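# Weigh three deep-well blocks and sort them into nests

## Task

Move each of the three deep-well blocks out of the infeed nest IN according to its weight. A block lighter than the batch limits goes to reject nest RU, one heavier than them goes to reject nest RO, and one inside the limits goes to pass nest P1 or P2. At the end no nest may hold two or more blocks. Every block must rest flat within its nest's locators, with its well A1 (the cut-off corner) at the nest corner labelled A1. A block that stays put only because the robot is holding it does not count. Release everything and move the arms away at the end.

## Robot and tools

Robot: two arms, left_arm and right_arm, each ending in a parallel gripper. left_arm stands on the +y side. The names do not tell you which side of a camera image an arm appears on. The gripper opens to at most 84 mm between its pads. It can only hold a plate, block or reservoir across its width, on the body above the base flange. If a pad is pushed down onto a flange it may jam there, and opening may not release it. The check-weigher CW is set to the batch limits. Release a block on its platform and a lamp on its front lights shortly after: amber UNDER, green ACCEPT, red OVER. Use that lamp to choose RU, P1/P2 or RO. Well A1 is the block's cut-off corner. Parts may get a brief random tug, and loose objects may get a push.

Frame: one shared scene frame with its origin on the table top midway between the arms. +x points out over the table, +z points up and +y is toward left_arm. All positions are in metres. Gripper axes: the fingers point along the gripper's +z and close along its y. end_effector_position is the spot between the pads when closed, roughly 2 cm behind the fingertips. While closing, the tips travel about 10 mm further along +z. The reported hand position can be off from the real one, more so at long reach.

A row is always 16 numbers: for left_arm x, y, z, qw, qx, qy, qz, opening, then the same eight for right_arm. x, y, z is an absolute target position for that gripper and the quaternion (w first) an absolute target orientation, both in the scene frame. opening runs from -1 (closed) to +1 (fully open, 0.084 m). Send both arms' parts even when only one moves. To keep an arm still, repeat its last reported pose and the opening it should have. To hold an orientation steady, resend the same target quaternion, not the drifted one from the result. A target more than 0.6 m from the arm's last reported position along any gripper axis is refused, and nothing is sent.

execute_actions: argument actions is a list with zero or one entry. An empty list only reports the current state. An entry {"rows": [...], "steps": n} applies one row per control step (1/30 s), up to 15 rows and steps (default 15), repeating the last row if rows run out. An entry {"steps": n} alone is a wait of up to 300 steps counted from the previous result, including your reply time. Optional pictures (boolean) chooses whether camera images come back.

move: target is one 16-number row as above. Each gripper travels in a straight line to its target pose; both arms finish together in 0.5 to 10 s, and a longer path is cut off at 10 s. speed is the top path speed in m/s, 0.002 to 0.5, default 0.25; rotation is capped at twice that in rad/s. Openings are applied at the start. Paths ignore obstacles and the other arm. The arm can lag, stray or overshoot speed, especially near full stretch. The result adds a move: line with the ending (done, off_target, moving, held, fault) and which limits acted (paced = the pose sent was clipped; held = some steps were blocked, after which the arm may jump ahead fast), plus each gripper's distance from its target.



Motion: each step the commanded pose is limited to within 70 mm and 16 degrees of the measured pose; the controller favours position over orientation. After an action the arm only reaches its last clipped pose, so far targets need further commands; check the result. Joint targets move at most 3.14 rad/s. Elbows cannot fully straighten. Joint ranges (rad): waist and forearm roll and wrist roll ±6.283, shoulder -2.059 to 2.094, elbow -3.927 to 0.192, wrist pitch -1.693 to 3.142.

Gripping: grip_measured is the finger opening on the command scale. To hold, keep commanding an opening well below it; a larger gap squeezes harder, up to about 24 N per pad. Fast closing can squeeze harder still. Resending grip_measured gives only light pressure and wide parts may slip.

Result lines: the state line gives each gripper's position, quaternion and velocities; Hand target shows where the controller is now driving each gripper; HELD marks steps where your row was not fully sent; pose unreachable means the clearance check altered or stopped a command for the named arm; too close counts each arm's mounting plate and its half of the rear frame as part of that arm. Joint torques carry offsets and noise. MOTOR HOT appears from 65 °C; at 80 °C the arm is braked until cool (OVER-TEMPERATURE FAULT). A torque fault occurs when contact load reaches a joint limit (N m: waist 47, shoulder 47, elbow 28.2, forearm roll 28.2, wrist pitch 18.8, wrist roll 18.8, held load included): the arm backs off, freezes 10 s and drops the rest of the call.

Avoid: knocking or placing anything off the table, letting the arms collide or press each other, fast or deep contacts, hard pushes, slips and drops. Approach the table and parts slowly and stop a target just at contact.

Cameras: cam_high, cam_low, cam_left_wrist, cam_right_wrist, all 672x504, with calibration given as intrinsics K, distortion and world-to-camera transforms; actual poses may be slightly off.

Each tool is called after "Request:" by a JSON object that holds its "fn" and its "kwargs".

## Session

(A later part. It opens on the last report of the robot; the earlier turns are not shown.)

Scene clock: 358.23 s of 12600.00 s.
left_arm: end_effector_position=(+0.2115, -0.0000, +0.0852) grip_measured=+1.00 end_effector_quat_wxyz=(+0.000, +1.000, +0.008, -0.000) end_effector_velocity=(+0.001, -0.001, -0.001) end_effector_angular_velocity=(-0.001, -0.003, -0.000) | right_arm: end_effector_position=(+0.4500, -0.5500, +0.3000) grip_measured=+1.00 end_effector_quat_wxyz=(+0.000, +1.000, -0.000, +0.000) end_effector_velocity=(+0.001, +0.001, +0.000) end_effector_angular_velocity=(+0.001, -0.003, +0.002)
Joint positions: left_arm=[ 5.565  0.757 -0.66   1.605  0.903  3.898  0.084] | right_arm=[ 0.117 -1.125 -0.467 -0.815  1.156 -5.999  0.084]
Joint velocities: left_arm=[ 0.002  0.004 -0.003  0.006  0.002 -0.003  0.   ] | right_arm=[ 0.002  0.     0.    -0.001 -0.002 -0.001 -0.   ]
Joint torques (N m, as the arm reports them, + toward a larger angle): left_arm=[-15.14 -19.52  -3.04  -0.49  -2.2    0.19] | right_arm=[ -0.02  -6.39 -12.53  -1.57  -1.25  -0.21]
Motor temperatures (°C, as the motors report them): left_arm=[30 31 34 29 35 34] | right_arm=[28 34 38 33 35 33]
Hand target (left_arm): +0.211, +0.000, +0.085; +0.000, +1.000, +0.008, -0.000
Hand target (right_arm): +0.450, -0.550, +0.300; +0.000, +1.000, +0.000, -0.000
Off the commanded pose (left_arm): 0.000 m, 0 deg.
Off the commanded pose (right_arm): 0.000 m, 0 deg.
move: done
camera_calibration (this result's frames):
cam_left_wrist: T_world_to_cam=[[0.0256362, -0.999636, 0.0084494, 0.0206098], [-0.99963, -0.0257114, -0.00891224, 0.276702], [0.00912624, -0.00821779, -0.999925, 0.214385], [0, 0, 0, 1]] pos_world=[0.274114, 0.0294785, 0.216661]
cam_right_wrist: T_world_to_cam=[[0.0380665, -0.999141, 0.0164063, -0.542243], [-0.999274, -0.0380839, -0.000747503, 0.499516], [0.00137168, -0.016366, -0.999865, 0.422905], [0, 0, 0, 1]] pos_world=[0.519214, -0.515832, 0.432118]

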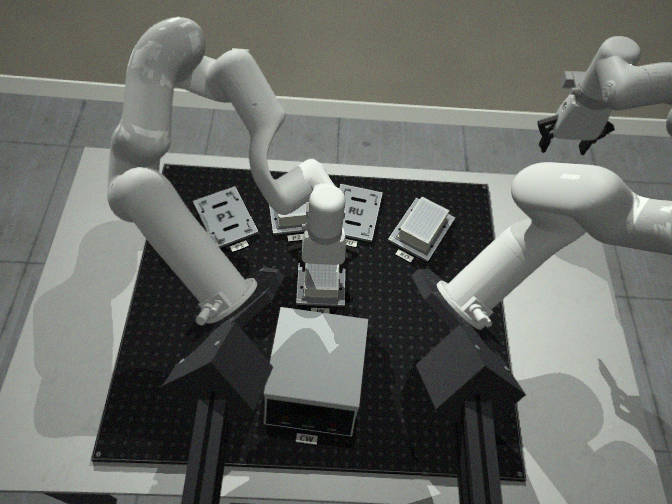

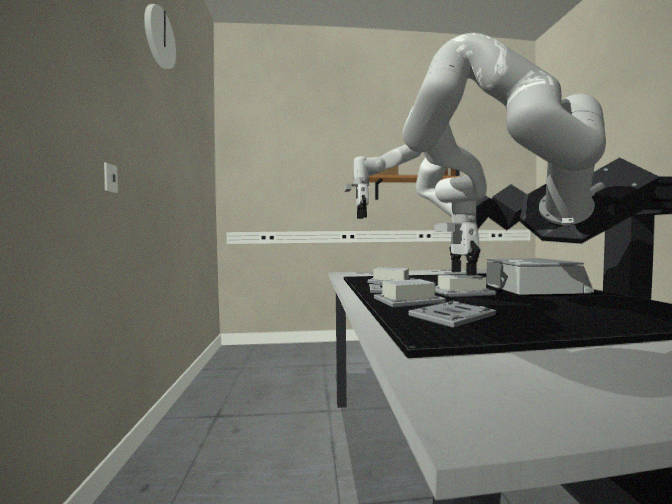

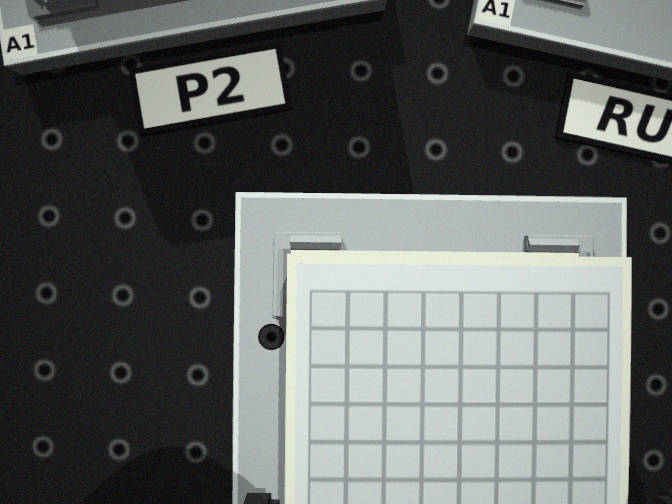

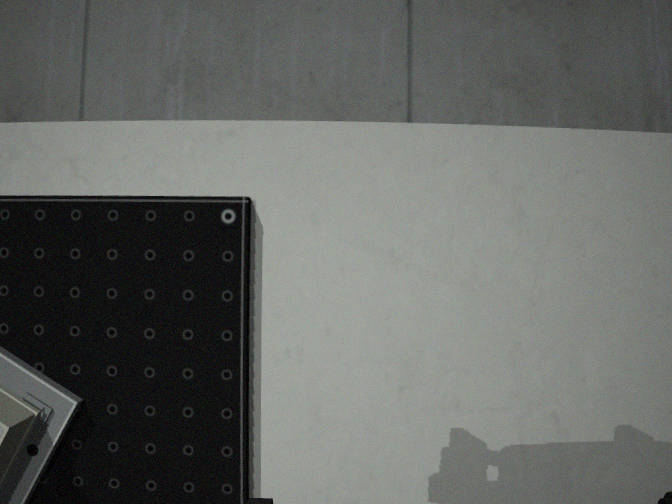

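Fine.

Request:
{"fn": "move", "kwargs": {"target": [0.2115,-0.0001,0.057,0,1,0.008,0,1,0.45,-0.55,0.3,0,1,0,0,1], "speed": 0.015}}

Request:
{"fn": "move", "kwargs": {"target": [0.2115,-0.0001,0.057,0,1,0.008,0,-1,0.45,-0.55,0.3,0,1,0,0,1], "speed": 0.015}}

Request:
{"fn": "move", "kwargs": {"target": [0.2115,-0.0001,0.175,0,1,0.008,0,-1,0.45,-0.55,0.3,0,1,0,0,1], "speed": 0.05}}

Request:
{"fn": "move", "kwargs": {"target": [-0.035,-0.005,0.17,0,1,0.008,0,-1,0.45,-0.55,0.3,0,1,0,0,1], "speed": 0.12}}

Request:
{"fn": "move", "kwargs": {"target": [-0.035,-0.005,0.1455,0,1,0.008,0,-1,0.45,-0.55,0.3,0,1,0,0,1], "speed": 0.012}}

Request:
{"fn": "move", "kwargs": {"target": [-0.035,-0.005,0.1455,0,1,0.008,0,1,0.45,-0.55,0.3,0,1,0,0,1], "speed": 0.012}}

Request:
{"fn": "wait", "kwargs": {"seconds": 2}}

Scene clock: 384.40 s of 12600.00 s.
left_arm: end_effector_position=(+0.2115, -0.0002, +0.0572) grip_measured=+1.00 end_effector_quat_wxyz=(+0.000, +1.000, +0.008, -0.000) end_effector_velocity=(+0.000, -0.000, -0.002) end_effector_angular_velocity=(-0.000, -0.000, +0.001) | right_arm: end_effector_position=(+0.4500, -0.5500, +0.3000) grip_measured=+1.00 end_effector_quat_wxyz=(-0.000, +1.000, -0.000, +0.000) end_effector_velocity=(-0.000, -0.000, -0.000) end_effector_angular_velocity=(-0.001, +0.002, -0.000)
Joint positions: left_arm=[ 5.643  0.827 -0.705  1.701  0.914  3.867  0.084] | right_arm=[ 0.117 -1.125 -0.467 -0.815  1.156 -5.999  0.084]
Joint velocities: left_arm=[ 0.005  0.004 -0.003  0.006  0.001 -0.002  0.   ] | right_arm=[-0.001 -0.    -0.     0.     0.002 -0.001 -0.   ]
Joint torques (N m, as the arm reports them, + toward a larger angle): left_arm=[-15.49 -19.1   -1.46  -0.53  -2.21  -0.02] | right_arm=[  0.02  -6.36 -12.39  -0.95  -1.37  -0.03]
Motor temperatures (°C, as the motors report them): left_arm=[29 30 33 29 35 34] | right_arm=[28 34 38 33 35 33]
Hand target (left_arm): +0.211, -0.000, +0.057; +0.000, +1.000, +0.008, -0.000
Hand target (right_arm): +0.450, -0.550, +0.300; +0.000, +1.000, +0.000, +0.000
Off the commanded pose (left_arm): 0.000 m, 0 deg.
Off the commanded pose (right_arm): 0.000 m, 0 deg.
After step 90, 21.00 s passed at rest.
move: done
camera_calibration (this result's frames):
cam_left_wrist: T_world_to_cam=[[0.0256438, -0.999636, 0.00833543, 0.0206812], [-0.999629, -0.0257181, -0.00892993, 0.276427], [0.00914105, -0.00810334, -0.999925, 0.186351], [0, 0, 0, 1]] pos_world=[0.274091, 0.029293, 0.188634]
cam_right_wrist: T_world_to_cam=[[0.0380666, -0.999141, 0.0164061, -0.542242], [-0.999274, -0.0380839, -0.000747608, 0.499516], [0.00137177, -0.0163657, -0.999865, 0.422905], [0, 0, 0, 1]] pos_world=[0.519214, -0.515832, 0.432118]

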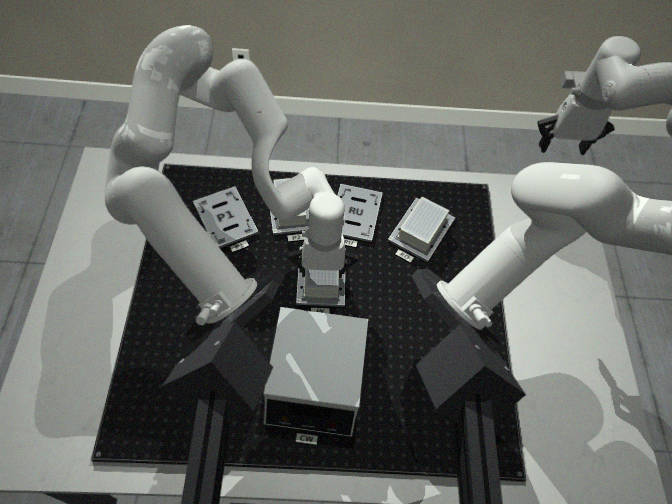

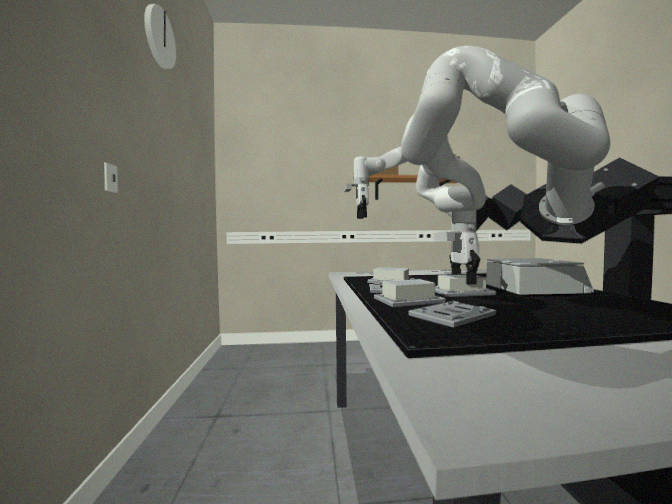

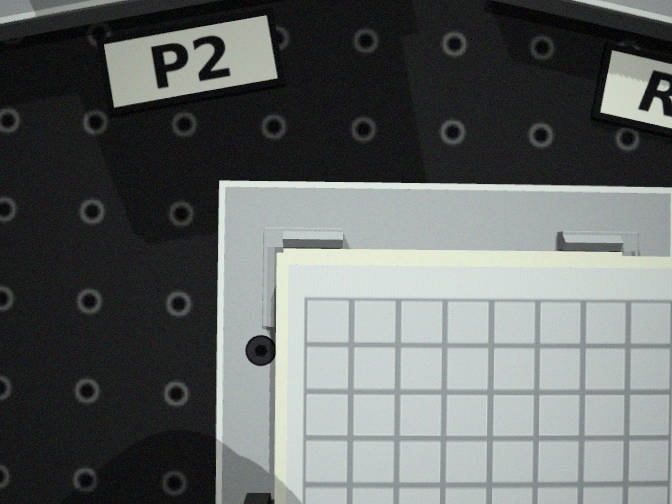

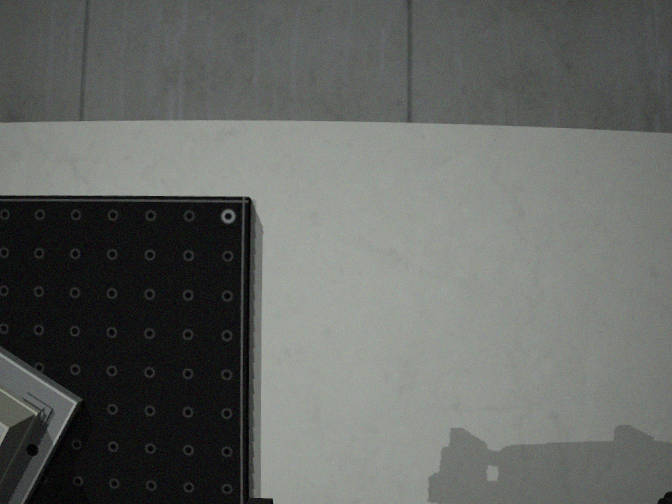

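Scene clock: 385.10 s of 12600.00 s.
left_arm: end_effector_position=(+0.2115, -0.0002, +0.0572) grip_measured=+0.96 end_effector_quat_wxyz=(+0.000, +1.000, +0.008, +0.000) end_effector_velocity=(-0.000, -0.000, -0.000) end_effector_angular_velocity=(-0.000, +0.001, +0.001) | right_arm: end_effector_position=(+0.4500, -0.5500, +0.3000) grip_measured=+1.00 end_effector_quat_wxyz=(-0.000, +1.000, -0.000, -0.000) end_effector_velocity=(+0.001, +0.001, +0.001) end_effector_angular_velocity=(+0.002, -0.002, +0.001)
Joint positions: left_arm=[ 5.643  0.827 -0.705  1.702  0.914  3.867  0.083] | right_arm=[ 0.117 -1.125 -0.467 -0.815  1.156 -5.999  0.084]
Joint velocities: left_arm=[ 0.     0.    -0.    -0.    -0.001 -0.     0.   ] | right_arm=[ 0.003 -0.    -0.     0.    -0.     0.     0.   ]
Joint torques (N m, as the arm reports them, + toward a larger angle): left_arm=[-13.39 -16.44  -2.36  -0.19  -1.79  -0.17] | right_arm=[  0.02  -7.06 -12.76  -0.99  -1.3   -0.53]
Motor temperatures (°C, as the motors report them): left_arm=[29 30 33 29 35 34] | right_arm=[28 34 38 33 35 33]
Hand target (left_arm): +0.212, -0.000, +0.057; +0.000, +1.000, +0.008, -0.000
Hand target (right_arm): +0.450, -0.550, +0.300; +0.000, +1.000, -0.000, -0.000
Off the commanded pose (left_arm): 0.000 m, 0 deg.
Off the commanded pose (right_arm): 0.000 m, 0 deg.
move: done
camera_calibration (this result's frames):
cam_left_wrist: T_world_to_cam=[[0.0254956, -0.999639, 0.00849532, 0.0207098], [-0.999631, -0.0255731, -0.00914375, 0.276452], [0.00935769, -0.00825906, -0.999922, 0.186256], [0, 0, 0, 1]] pos_world=[0.274079, 0.0293104, 0.188594]
cam_right_wrist: T_world_to_cam=[[0.0380667, -0.999141, 0.0164062, -0.542242], [-0.999274, -0.0380841, -0.000747431, 0.499516], [0.0013716, -0.0163658, -0.999865, 0.422905], [0, 0, 0, 1]] pos_world=[0.519214, -0.515832, 0.432118]

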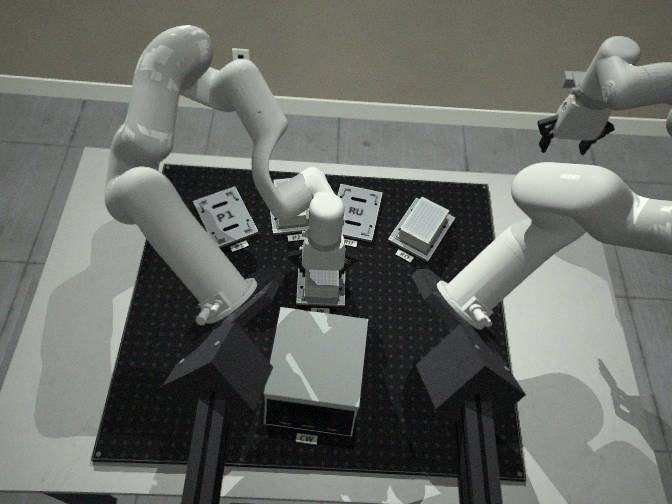

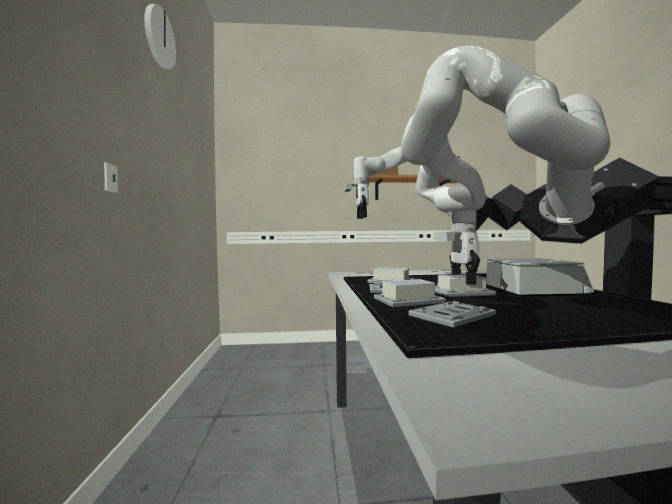

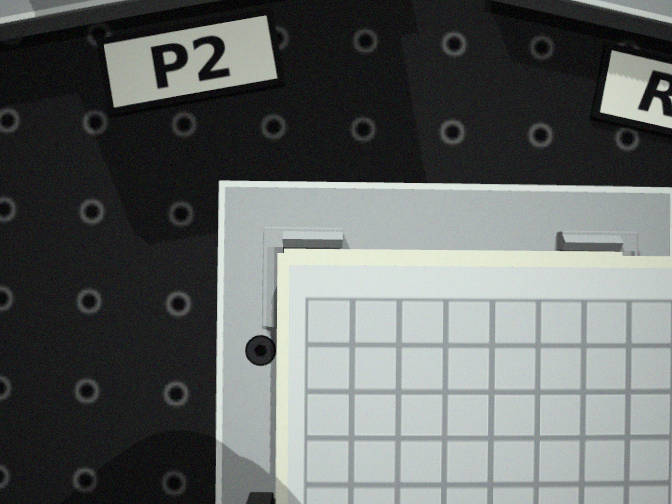

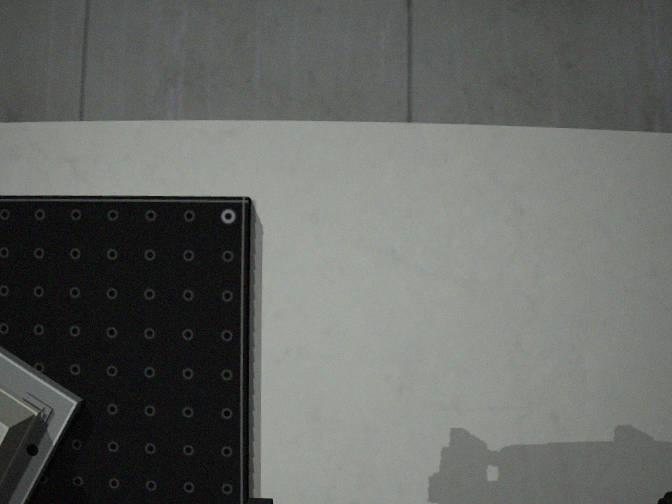

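Scene clock: 387.87 s of 12600.00 s.
left_arm: end_effector_position=(+0.2115, +0.0003, +0.1745) grip_measured=+0.96 end_effector_quat_wxyz=(-0.000, +1.000, +0.008, +0.000) end_effector_velocity=(-0.000, +0.000, +0.002) end_effector_angular_velocity=(+0.001, +0.002, -0.001) | right_arm: end_effector_position=(+0.4500, -0.5500, +0.3000) grip_measured=+1.00 end_effector_quat_wxyz=(+0.000, +1.000, -0.000, +0.000) end_effector_velocity=(-0.000, -0.000, -0.000) end_effector_angular_velocity=(+0.001, +0.001, -0.001)
Joint positions: left_arm=[ 5.309  0.535 -0.564  1.251  0.913  4.056  0.083] | right_arm=[ 0.117 -1.125 -0.467 -0.815  1.156 -5.999  0.084]
Joint velocities: left_arm=[-0.004 -0.005  0.002 -0.009  0.001  0.006  0.   ] | right_arm=[-0.001 -0.    -0.     0.001  0.    -0.001  0.   ]
Joint torques (N m, as the arm reports them, + toward a larger angle): left_arm=[-14.54 -18.59  -9.06  -0.5   -2.15   0.08] | right_arm=[  0.39  -6.52 -12.29  -0.97  -1.36  -0.13]
Motor temperatures (°C, as the motors report them): left_arm=[29 30 33 29 35 34] | right_arm=[28 34 38 33 35 33]
Hand target (left_arm): +0.212, +0.000, +0.175; -0.000, +1.000, +0.008, +0.000
Hand target (right_arm): +0.450, -0.550, +0.300; +0.000, +1.000, -0.000, +0.000
Off the commanded pose (left_arm): 0.001 m, 0 deg.
Off the commanded pose (right_arm): 0.000 m, 0 deg.
move: done
camera_calibration (this result's frames):
cam_left_wrist: T_world_to_cam=[[0.025632, -0.999645, 0.00726202, 0.020335], [-0.999623, -0.0257015, -0.00963098, 0.277605], [0.0098142, -0.00701242, -0.999927, 0.303535], [0, 0, 0, 1]] pos_world=[0.274001, 0.0295911, 0.306039]
cam_right_wrist: T_world_to_cam=[[0.0380666, -0.999141, 0.0164063, -0.542243], [-0.999274, -0.038084, -0.000747601, 0.499516], [0.00137177, -0.0163659, -0.999865, 0.422905], [0, 0, 0, 1]] pos_world=[0.519214, -0.515832, 0.432118]

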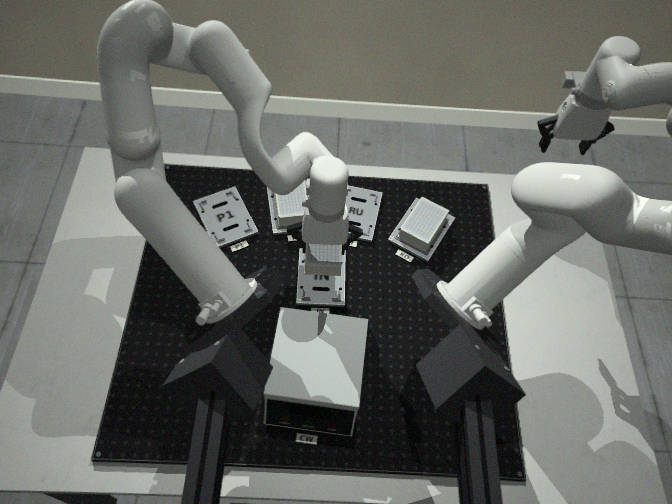

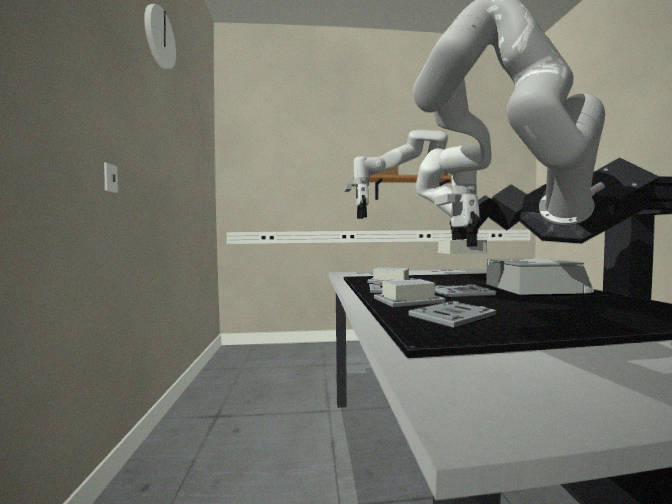

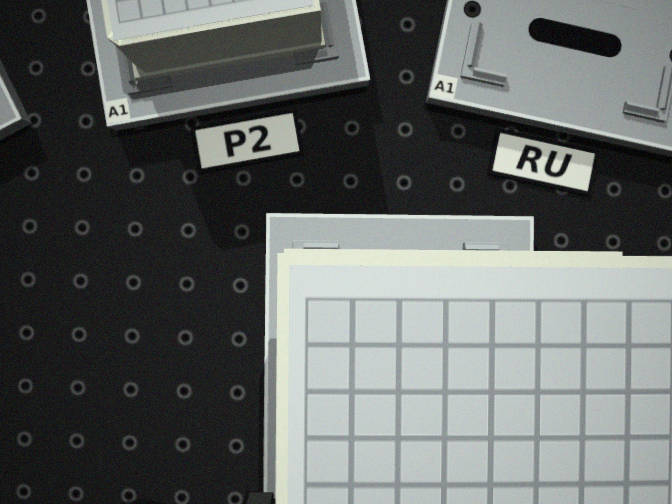

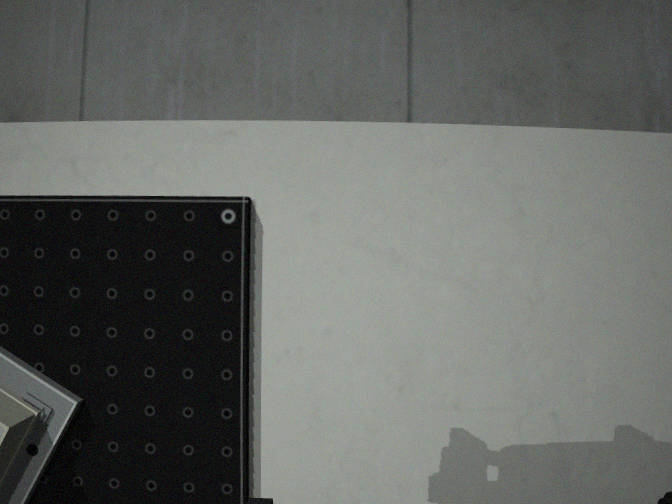

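Scene clock: 390.47 s of 12600.00 s.
left_arm: end_effector_position=(-0.0342, -0.0042, +0.1693) grip_measured=+0.96 end_effector_quat_wxyz=(+0.000, +1.000, +0.008, +0.000) end_effector_velocity=(-0.002, +0.000, +0.000) end_effector_angular_velocity=(+0.005, -0.004, -0.002) | right_arm: end_effector_position=(+0.4500, -0.5500, +0.3000) grip_measured=+1.00 end_effector_quat_wxyz=(+0.000, +1.000, -0.000, +0.000) end_effector_velocity=(+0.000, +0.000, +0.000) end_effector_angular_velocity=(+0.001, -0.001, +0.002)
Joint positions: left_arm=[ 4.583  1.064 -0.652  0.839  0.581  3.631  0.083] | right_arm=[ 0.117 -1.125 -0.467 -0.815  1.156 -5.999  0.084]
Joint velocities: left_arm=[-0.015  0.004 -0.004 -0.026  0.001  0.014 -0.   ] | right_arm=[ 0.002 -0.     0.    -0.     0.    -0.001  0.   ]
Joint torques (N m, as the arm reports them, + toward a larger angle): left_arm=[ -7.78 -27.52 -13.04  -0.26  -2.16   0.08] | right_arm=[ -0.32  -6.77 -11.98  -0.6   -1.25  -0.31]
Motor temperatures (°C, as the motors report them): left_arm=[29 30 33 29 35 34] | right_arm=[28 34 38 33 35 33]
Hand target (left_arm): -0.034, -0.004, +0.169; -0.000, +1.000, +0.008, +0.000
Hand target (right_arm): +0.450, -0.550, +0.300; +0.000, +1.000, -0.000, +0.000
Off the commanded pose (left_arm): 0.001 m, 0 deg.
Off the commanded pose (right_arm): 0.000 m, 0 deg.
move: done
camera_calibration (this result's frames):
cam_left_wrist: T_world_to_cam=[[0.0261542, -0.999623, 0.00838683, 0.0220078], [-0.999614, -0.0262306, -0.00914362, 0.0317403], [0.00936016, -0.00814445, -0.999923, 0.300682], [0, 0, 0, 1]] pos_world=[0.028338, 0.025281, 0.300765]
cam_right_wrist: T_world_to_cam=[[0.0380666, -0.999141, 0.0164062, -0.542242], [-0.999274, -0.038084, -0.000747589, 0.499516], [0.00137176, -0.0163659, -0.999865, 0.422905], [0, 0, 0, 1]] pos_world=[0.519214, -0.515832, 0.432118]

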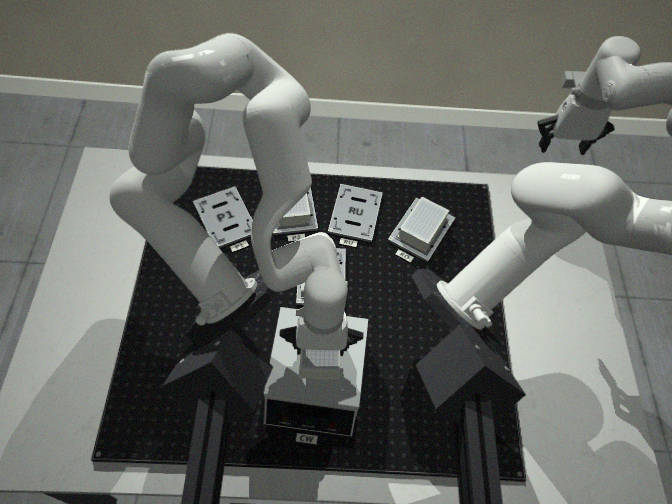

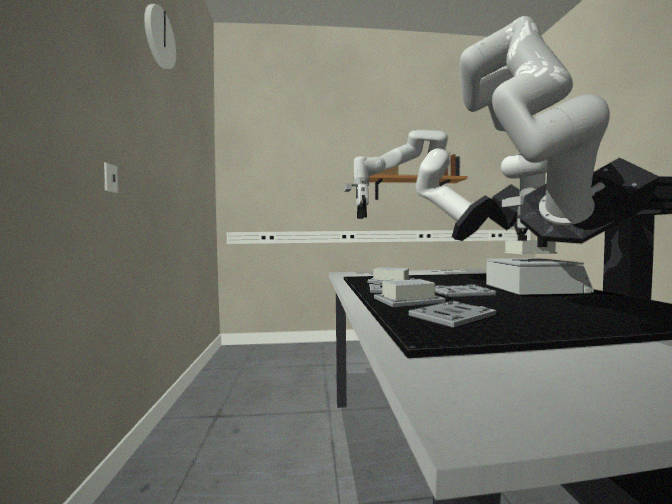

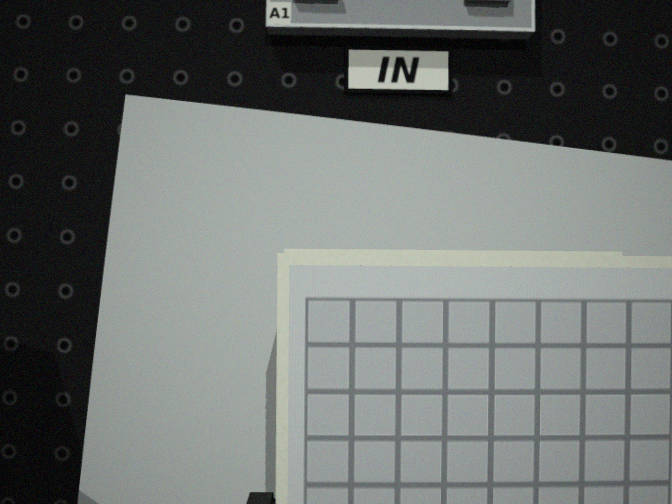

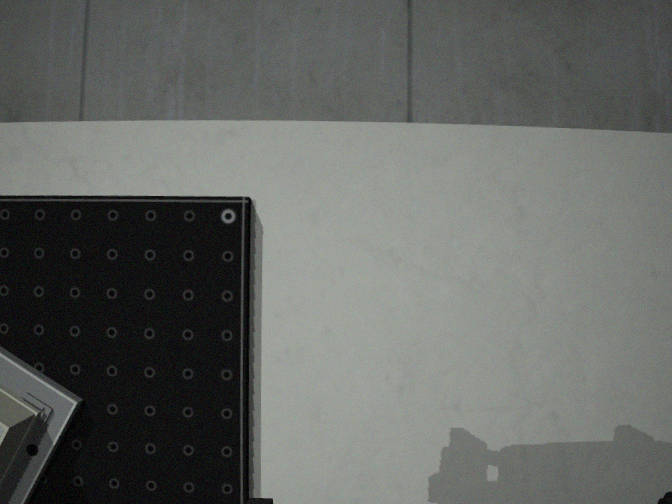

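Scene clock: 392.70 s of 12600.00 s.
left_arm: end_effector_position=(-0.0350, -0.0050, +0.1457) grip_measured=+0.96 end_effector_quat_wxyz=(-0.000, +1.000, +0.008, -0.000) end_effector_velocity=(+0.000, -0.001, -0.002) end_effector_angular_velocity=(-0.001, +0.001, +0.002) | right_arm: end_effector_position=(+0.4500, -0.5500, +0.3000) grip_measured=+1.00 end_effector_quat_wxyz=(+0.000, +1.000, -0.000, +0.000) end_effector_velocity=(-0.000, -0.000, -0.000) end_effector_angular_velocity=(-0.001, +0.001, +0.000)
Joint positions: left_arm=[ 4.654  1.141 -0.683  0.986  0.576  3.533  0.083] | right_arm=[ 0.117 -1.125 -0.467 -0.815  1.156 -5.999  0.084]
Joint velocities: left_arm=[ 0.008  0.006 -0.004  0.014  0.001 -0.009  0.   ] | right_arm=[-0.001 -0.    -0.    -0.     0.    -0.001 -0.   ]
Joint torques (N m, as the arm reports them, + toward a larger angle): left_arm=[ -8.39 -28.48 -11.65  -0.57  -2.2    0.03] | right_arm=[  0.57  -6.52 -12.66  -0.71  -0.96  -0.24]
Motor temperatures (°C, as the motors report them): left_arm=[29 30 34 29 35 34] | right_arm=[28 34 38 33 35 33]
Hand target (left_arm): -0.035, -0.005, +0.146; +0.000, +1.000, +0.008, -0.000
Hand target (right_arm): +0.450, -0.550, +0.300; -0.000, +1.000, +0.000, +0.000
Off the commanded pose (left_arm): 0.000 m, 0 deg.
Off the commanded pose (right_arm): 0.000 m, 0 deg.
move: done
camera_calibration (this result's frames):
cam_left_wrist: T_world_to_cam=[[0.0254988, -0.999642, 0.00815182, 0.0214946], [-0.999633, -0.0255712, -0.00890218, 0.0306697], [0.00910744, -0.00792184, -0.999927, 0.277069], [0, 0, 0, 1]] pos_world=[0.027587, 0.0244661, 0.277146]
cam_right_wrist: T_world_to_cam=[[0.0380667, -0.999141, 0.0164062, -0.542243], [-0.999274, -0.0380841, -0.000747875, 0.499516], [0.00137205, -0.0163658, -0.999865, 0.422905], [0, 0, 0, 1]] pos_world=[0.519214, -0.515832, 0.432118]

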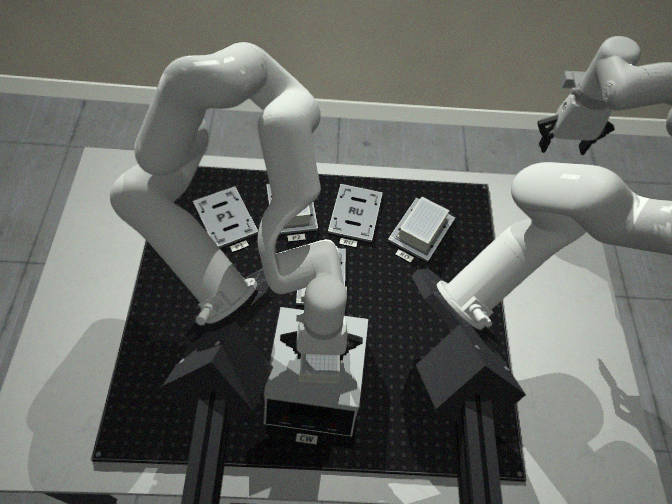

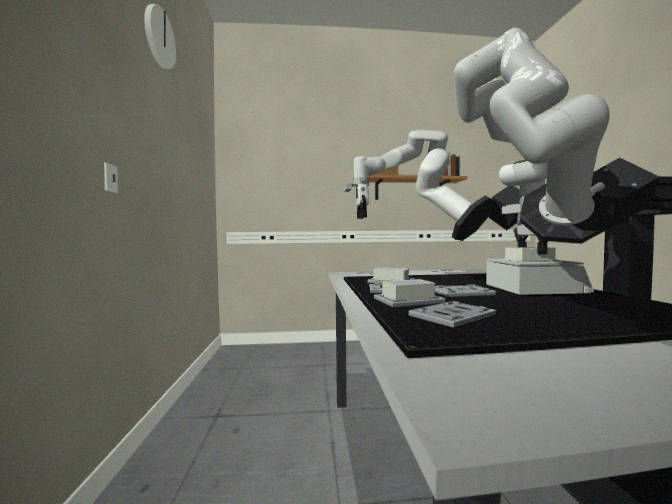

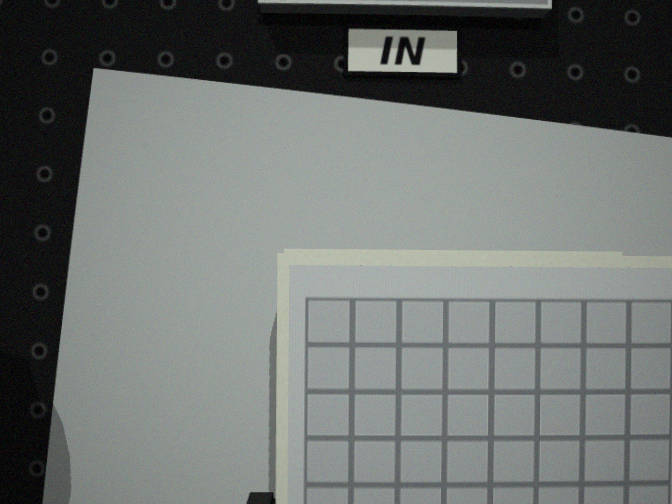

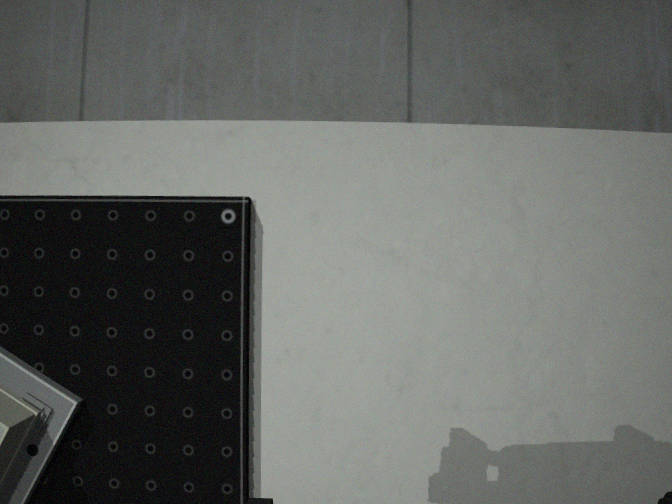

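Scene clock: 393.40 s of 12600.00 s.
left_arm: end_effector_position=(-0.0350, -0.0050, +0.1455) grip_measured=+1.00 end_effector_quat_wxyz=(+0.000, +1.000, +0.008, -0.000) end_effector_velocity=(+0.000, +0.000, -0.000) end_effector_angular_velocity=(+0.001, -0.001, -0.001) | right_arm: end_effector_position=(+0.4500, -0.5500, +0.3000) grip_measured=+1.00 end_effector_quat_wxyz=(-0.000, +1.000, -0.000, -0.000) end_effector_velocity=(-0.000, +0.000, -0.000) end_effector_angular_velocity=(+0.000, +0.001, +0.001)
Joint positions: left_arm=[ 4.654  1.142 -0.683  0.988  0.577  3.532  0.084] | right_arm=[ 0.117 -1.125 -0.467 -0.815  1.156 -5.999  0.084]
Joint velocities: left_arm=[ 0.     0.001  0.     0.001  0.001 -0.     0.   ] | right_arm=[ 0.001  0.     0.     0.     0.002 -0.001 -0.   ]
Joint torques (N m, as the arm reports them, + toward a larger angle): left_arm=[ -8.46 -27.8  -11.21  -0.53  -2.22  -0.01] | right_arm=[ -0.42  -5.58 -12.53  -0.71  -1.37  -0.23]
Motor temperatures (°C, as the motors report them): left_arm=[29 30 34 29 35 34] | right_arm=[28 34 38 33 35 33]
Hand target (left_arm): -0.035, -0.005, +0.146; +0.000, +1.000, +0.008, -0.000
Hand target (right_arm): +0.450, -0.550, +0.300; -0.000, +1.000, +0.000, +0.000
Off the commanded pose (left_arm): 0.000 m, 0 deg.
Off the commanded pose (right_arm): 0.000 m, 0 deg.
move: done
camera_calibration (this result's frames):
cam_left_wrist: T_world_to_cam=[[0.0256527, -0.999637, 0.00825338, 0.0214222], [-0.999628, -0.025727, -0.00903646, 0.0307056], [0.00924551, -0.0080185, -0.999925, 0.276894], [0, 0, 0, 1]] pos_world=[0.0275846, 0.0244246, 0.276974]
cam_right_wrist: T_world_to_cam=[[0.0380666, -0.999141, 0.0164061, -0.542242], [-0.999274, -0.038084, -0.000747457, 0.499516], [0.00137163, -0.0163658, -0.999865, 0.422905], [0, 0, 0, 1]] pos_world=[0.519214, -0.515832, 0.432118]

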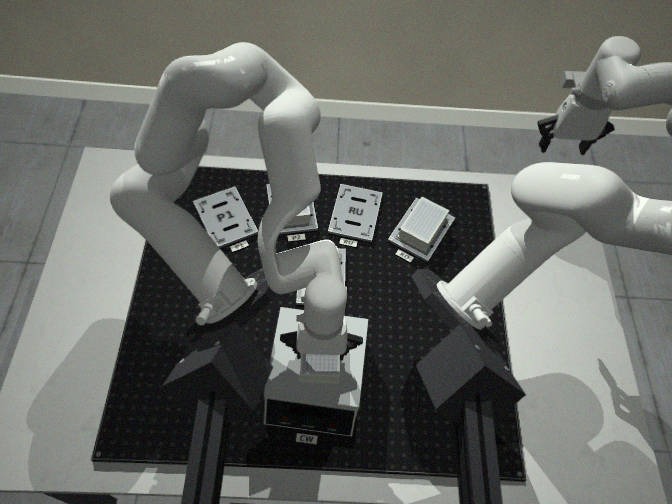

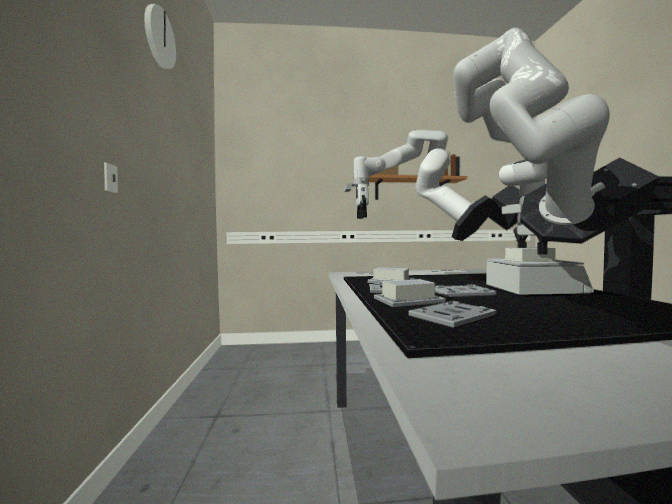

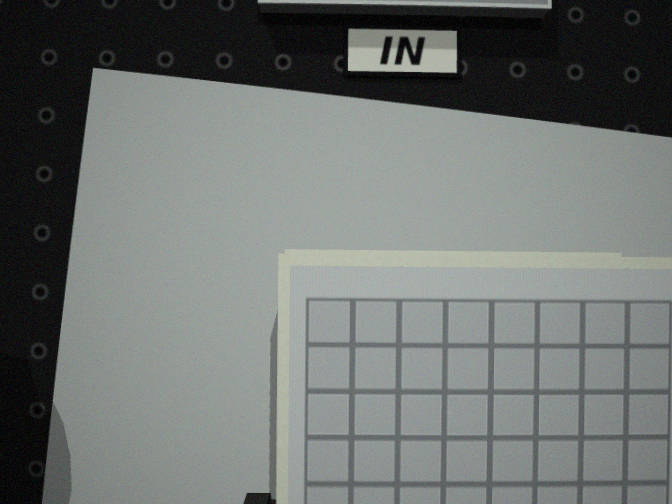

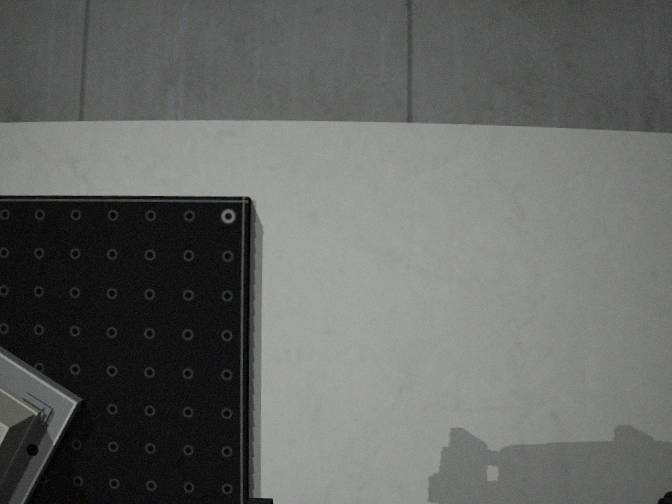

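Scene clock: 395.40 s of 12600.00 s.
left_arm: end_effector_position=(-0.0350, -0.0050, +0.1455) grip_measured=+1.00 end_effector_quat_wxyz=(+0.000, +1.000, +0.008, -0.000) end_effector_velocity=(-0.001, -0.001, +0.000) end_effector_angular_velocity=(-0.002, +0.002, -0.000) | right_arm: end_effector_position=(+0.4500, -0.5500, +0.3000) grip_measured=+1.00 end_effector_quat_wxyz=(-0.000, +1.000, -0.000, +0.000) end_effector_velocity=(-0.000, +0.000, +0.000) end_effector_angular_velocity=(+0.001, +0.001, +0.001)
Joint positions: left_arm=[ 4.654  1.142 -0.683  0.988  0.577  3.532  0.084] | right_arm=[ 0.117 -1.125 -0.467 -0.815  1.156 -5.999  0.084]
Joint velocities: left_arm=[-0.001  0.    -0.001 -0.    -0.003  0.    -0.   ] | right_arm=[ 0.001 -0.    -0.     0.001  0.002 -0.001  0.   ]
Joint torques (N m, as the arm reports them, + toward a larger angle): left_arm=[ -8.49 -27.59 -11.18  -0.59  -2.1    0.09] | right_arm=[ -0.23  -6.5  -12.82  -0.75  -1.31  -0.05]
Motor temperatures (°C, as the motors report them): left_arm=[29 30 34 29 35 34] | right_arm=[28 34 38 33 35 33]
Hand target (left_arm): -0.035, -0.005, +0.146; +0.000, +1.000, +0.008, -0.000
Hand target (right_arm): +0.450, -0.550, +0.300; -0.000, +1.000, +0.000, +0.000
Off the commanded pose (left_arm): 0.000 m, 0 deg.
Off the commanded pose (right_arm): 0.000 m, 0 deg.
Steps of this call (steps 1 to 60: nothing new was sent). Readings (end_effector_position):
1: left_arm (-0.0350, -0.0050, +0.1455) | right_arm (+0.4500, -0.5500, +0.3000)
2: left_arm (-0.0350, -0.0050, +0.1455) | right_arm (+0.4500, -0.5500, +0.3000)
4: left_arm (-0.0350, -0.0050, +0.1455) | right_arm (+0.4500, -0.5500, +0.3000)
8: left_arm (-0.0350, -0.0050, +0.1455) | right_arm (+0.4500, -0.5500, +0.3000)
60: the state above
camera_calibration (this result's frames):
cam_left_wrist: T_world_to_cam=[[0.0256265, -0.999638, 0.00816992, 0.0214708], [-0.999628, -0.0257005, -0.00907648, 0.0307157], [0.00928316, -0.00793429, -0.999925, 0.276863], [0, 0, 0, 1]] pos_world=[0.027584, 0.0244491, 0.276945]
cam_right_wrist: T_world_to_cam=[[0.0380666, -0.999141, 0.0164062, -0.542242], [-0.999274, -0.0380839, -0.000747576, 0.499516], [0.00137175, -0.0163658, -0.999865, 0.422905], [0, 0, 0, 1]] pos_world=[0.519214, -0.515832, 0.432118]

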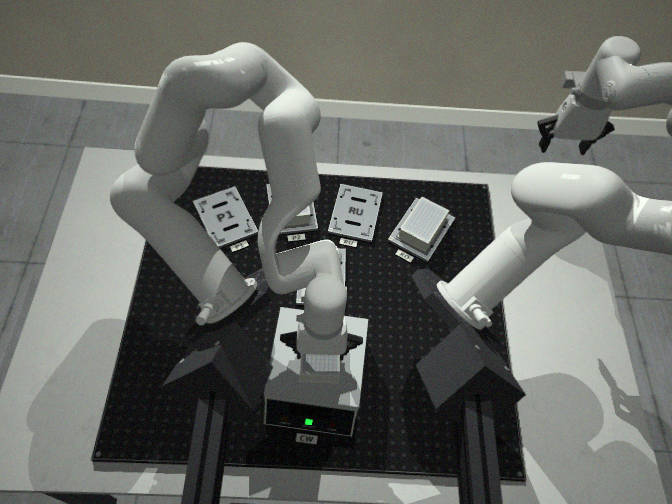

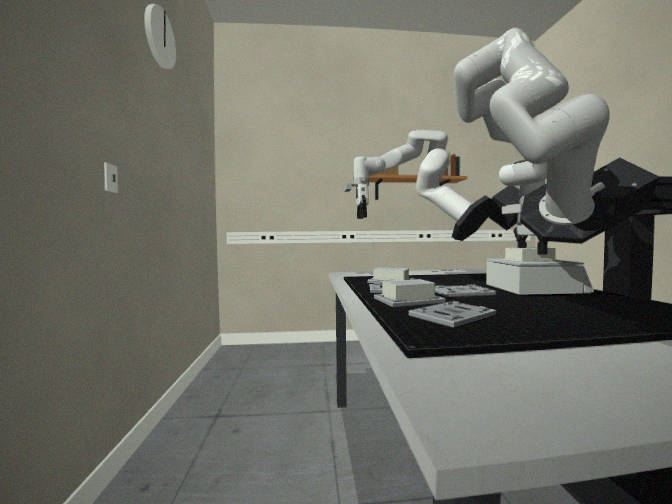

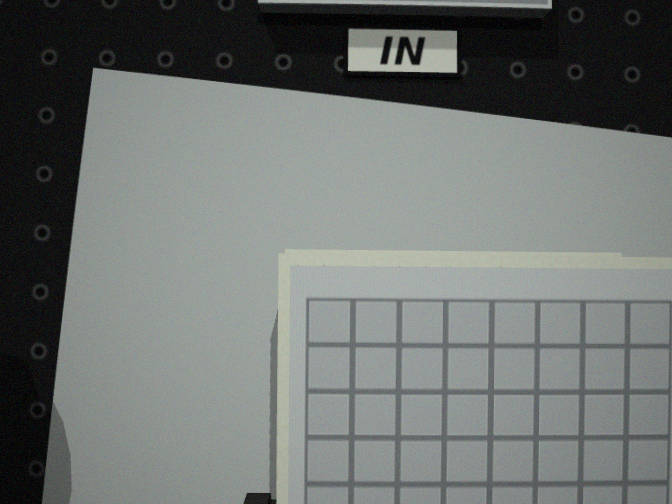

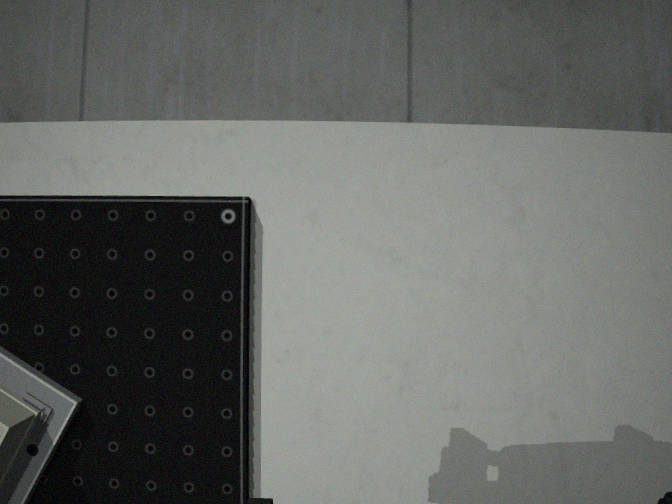

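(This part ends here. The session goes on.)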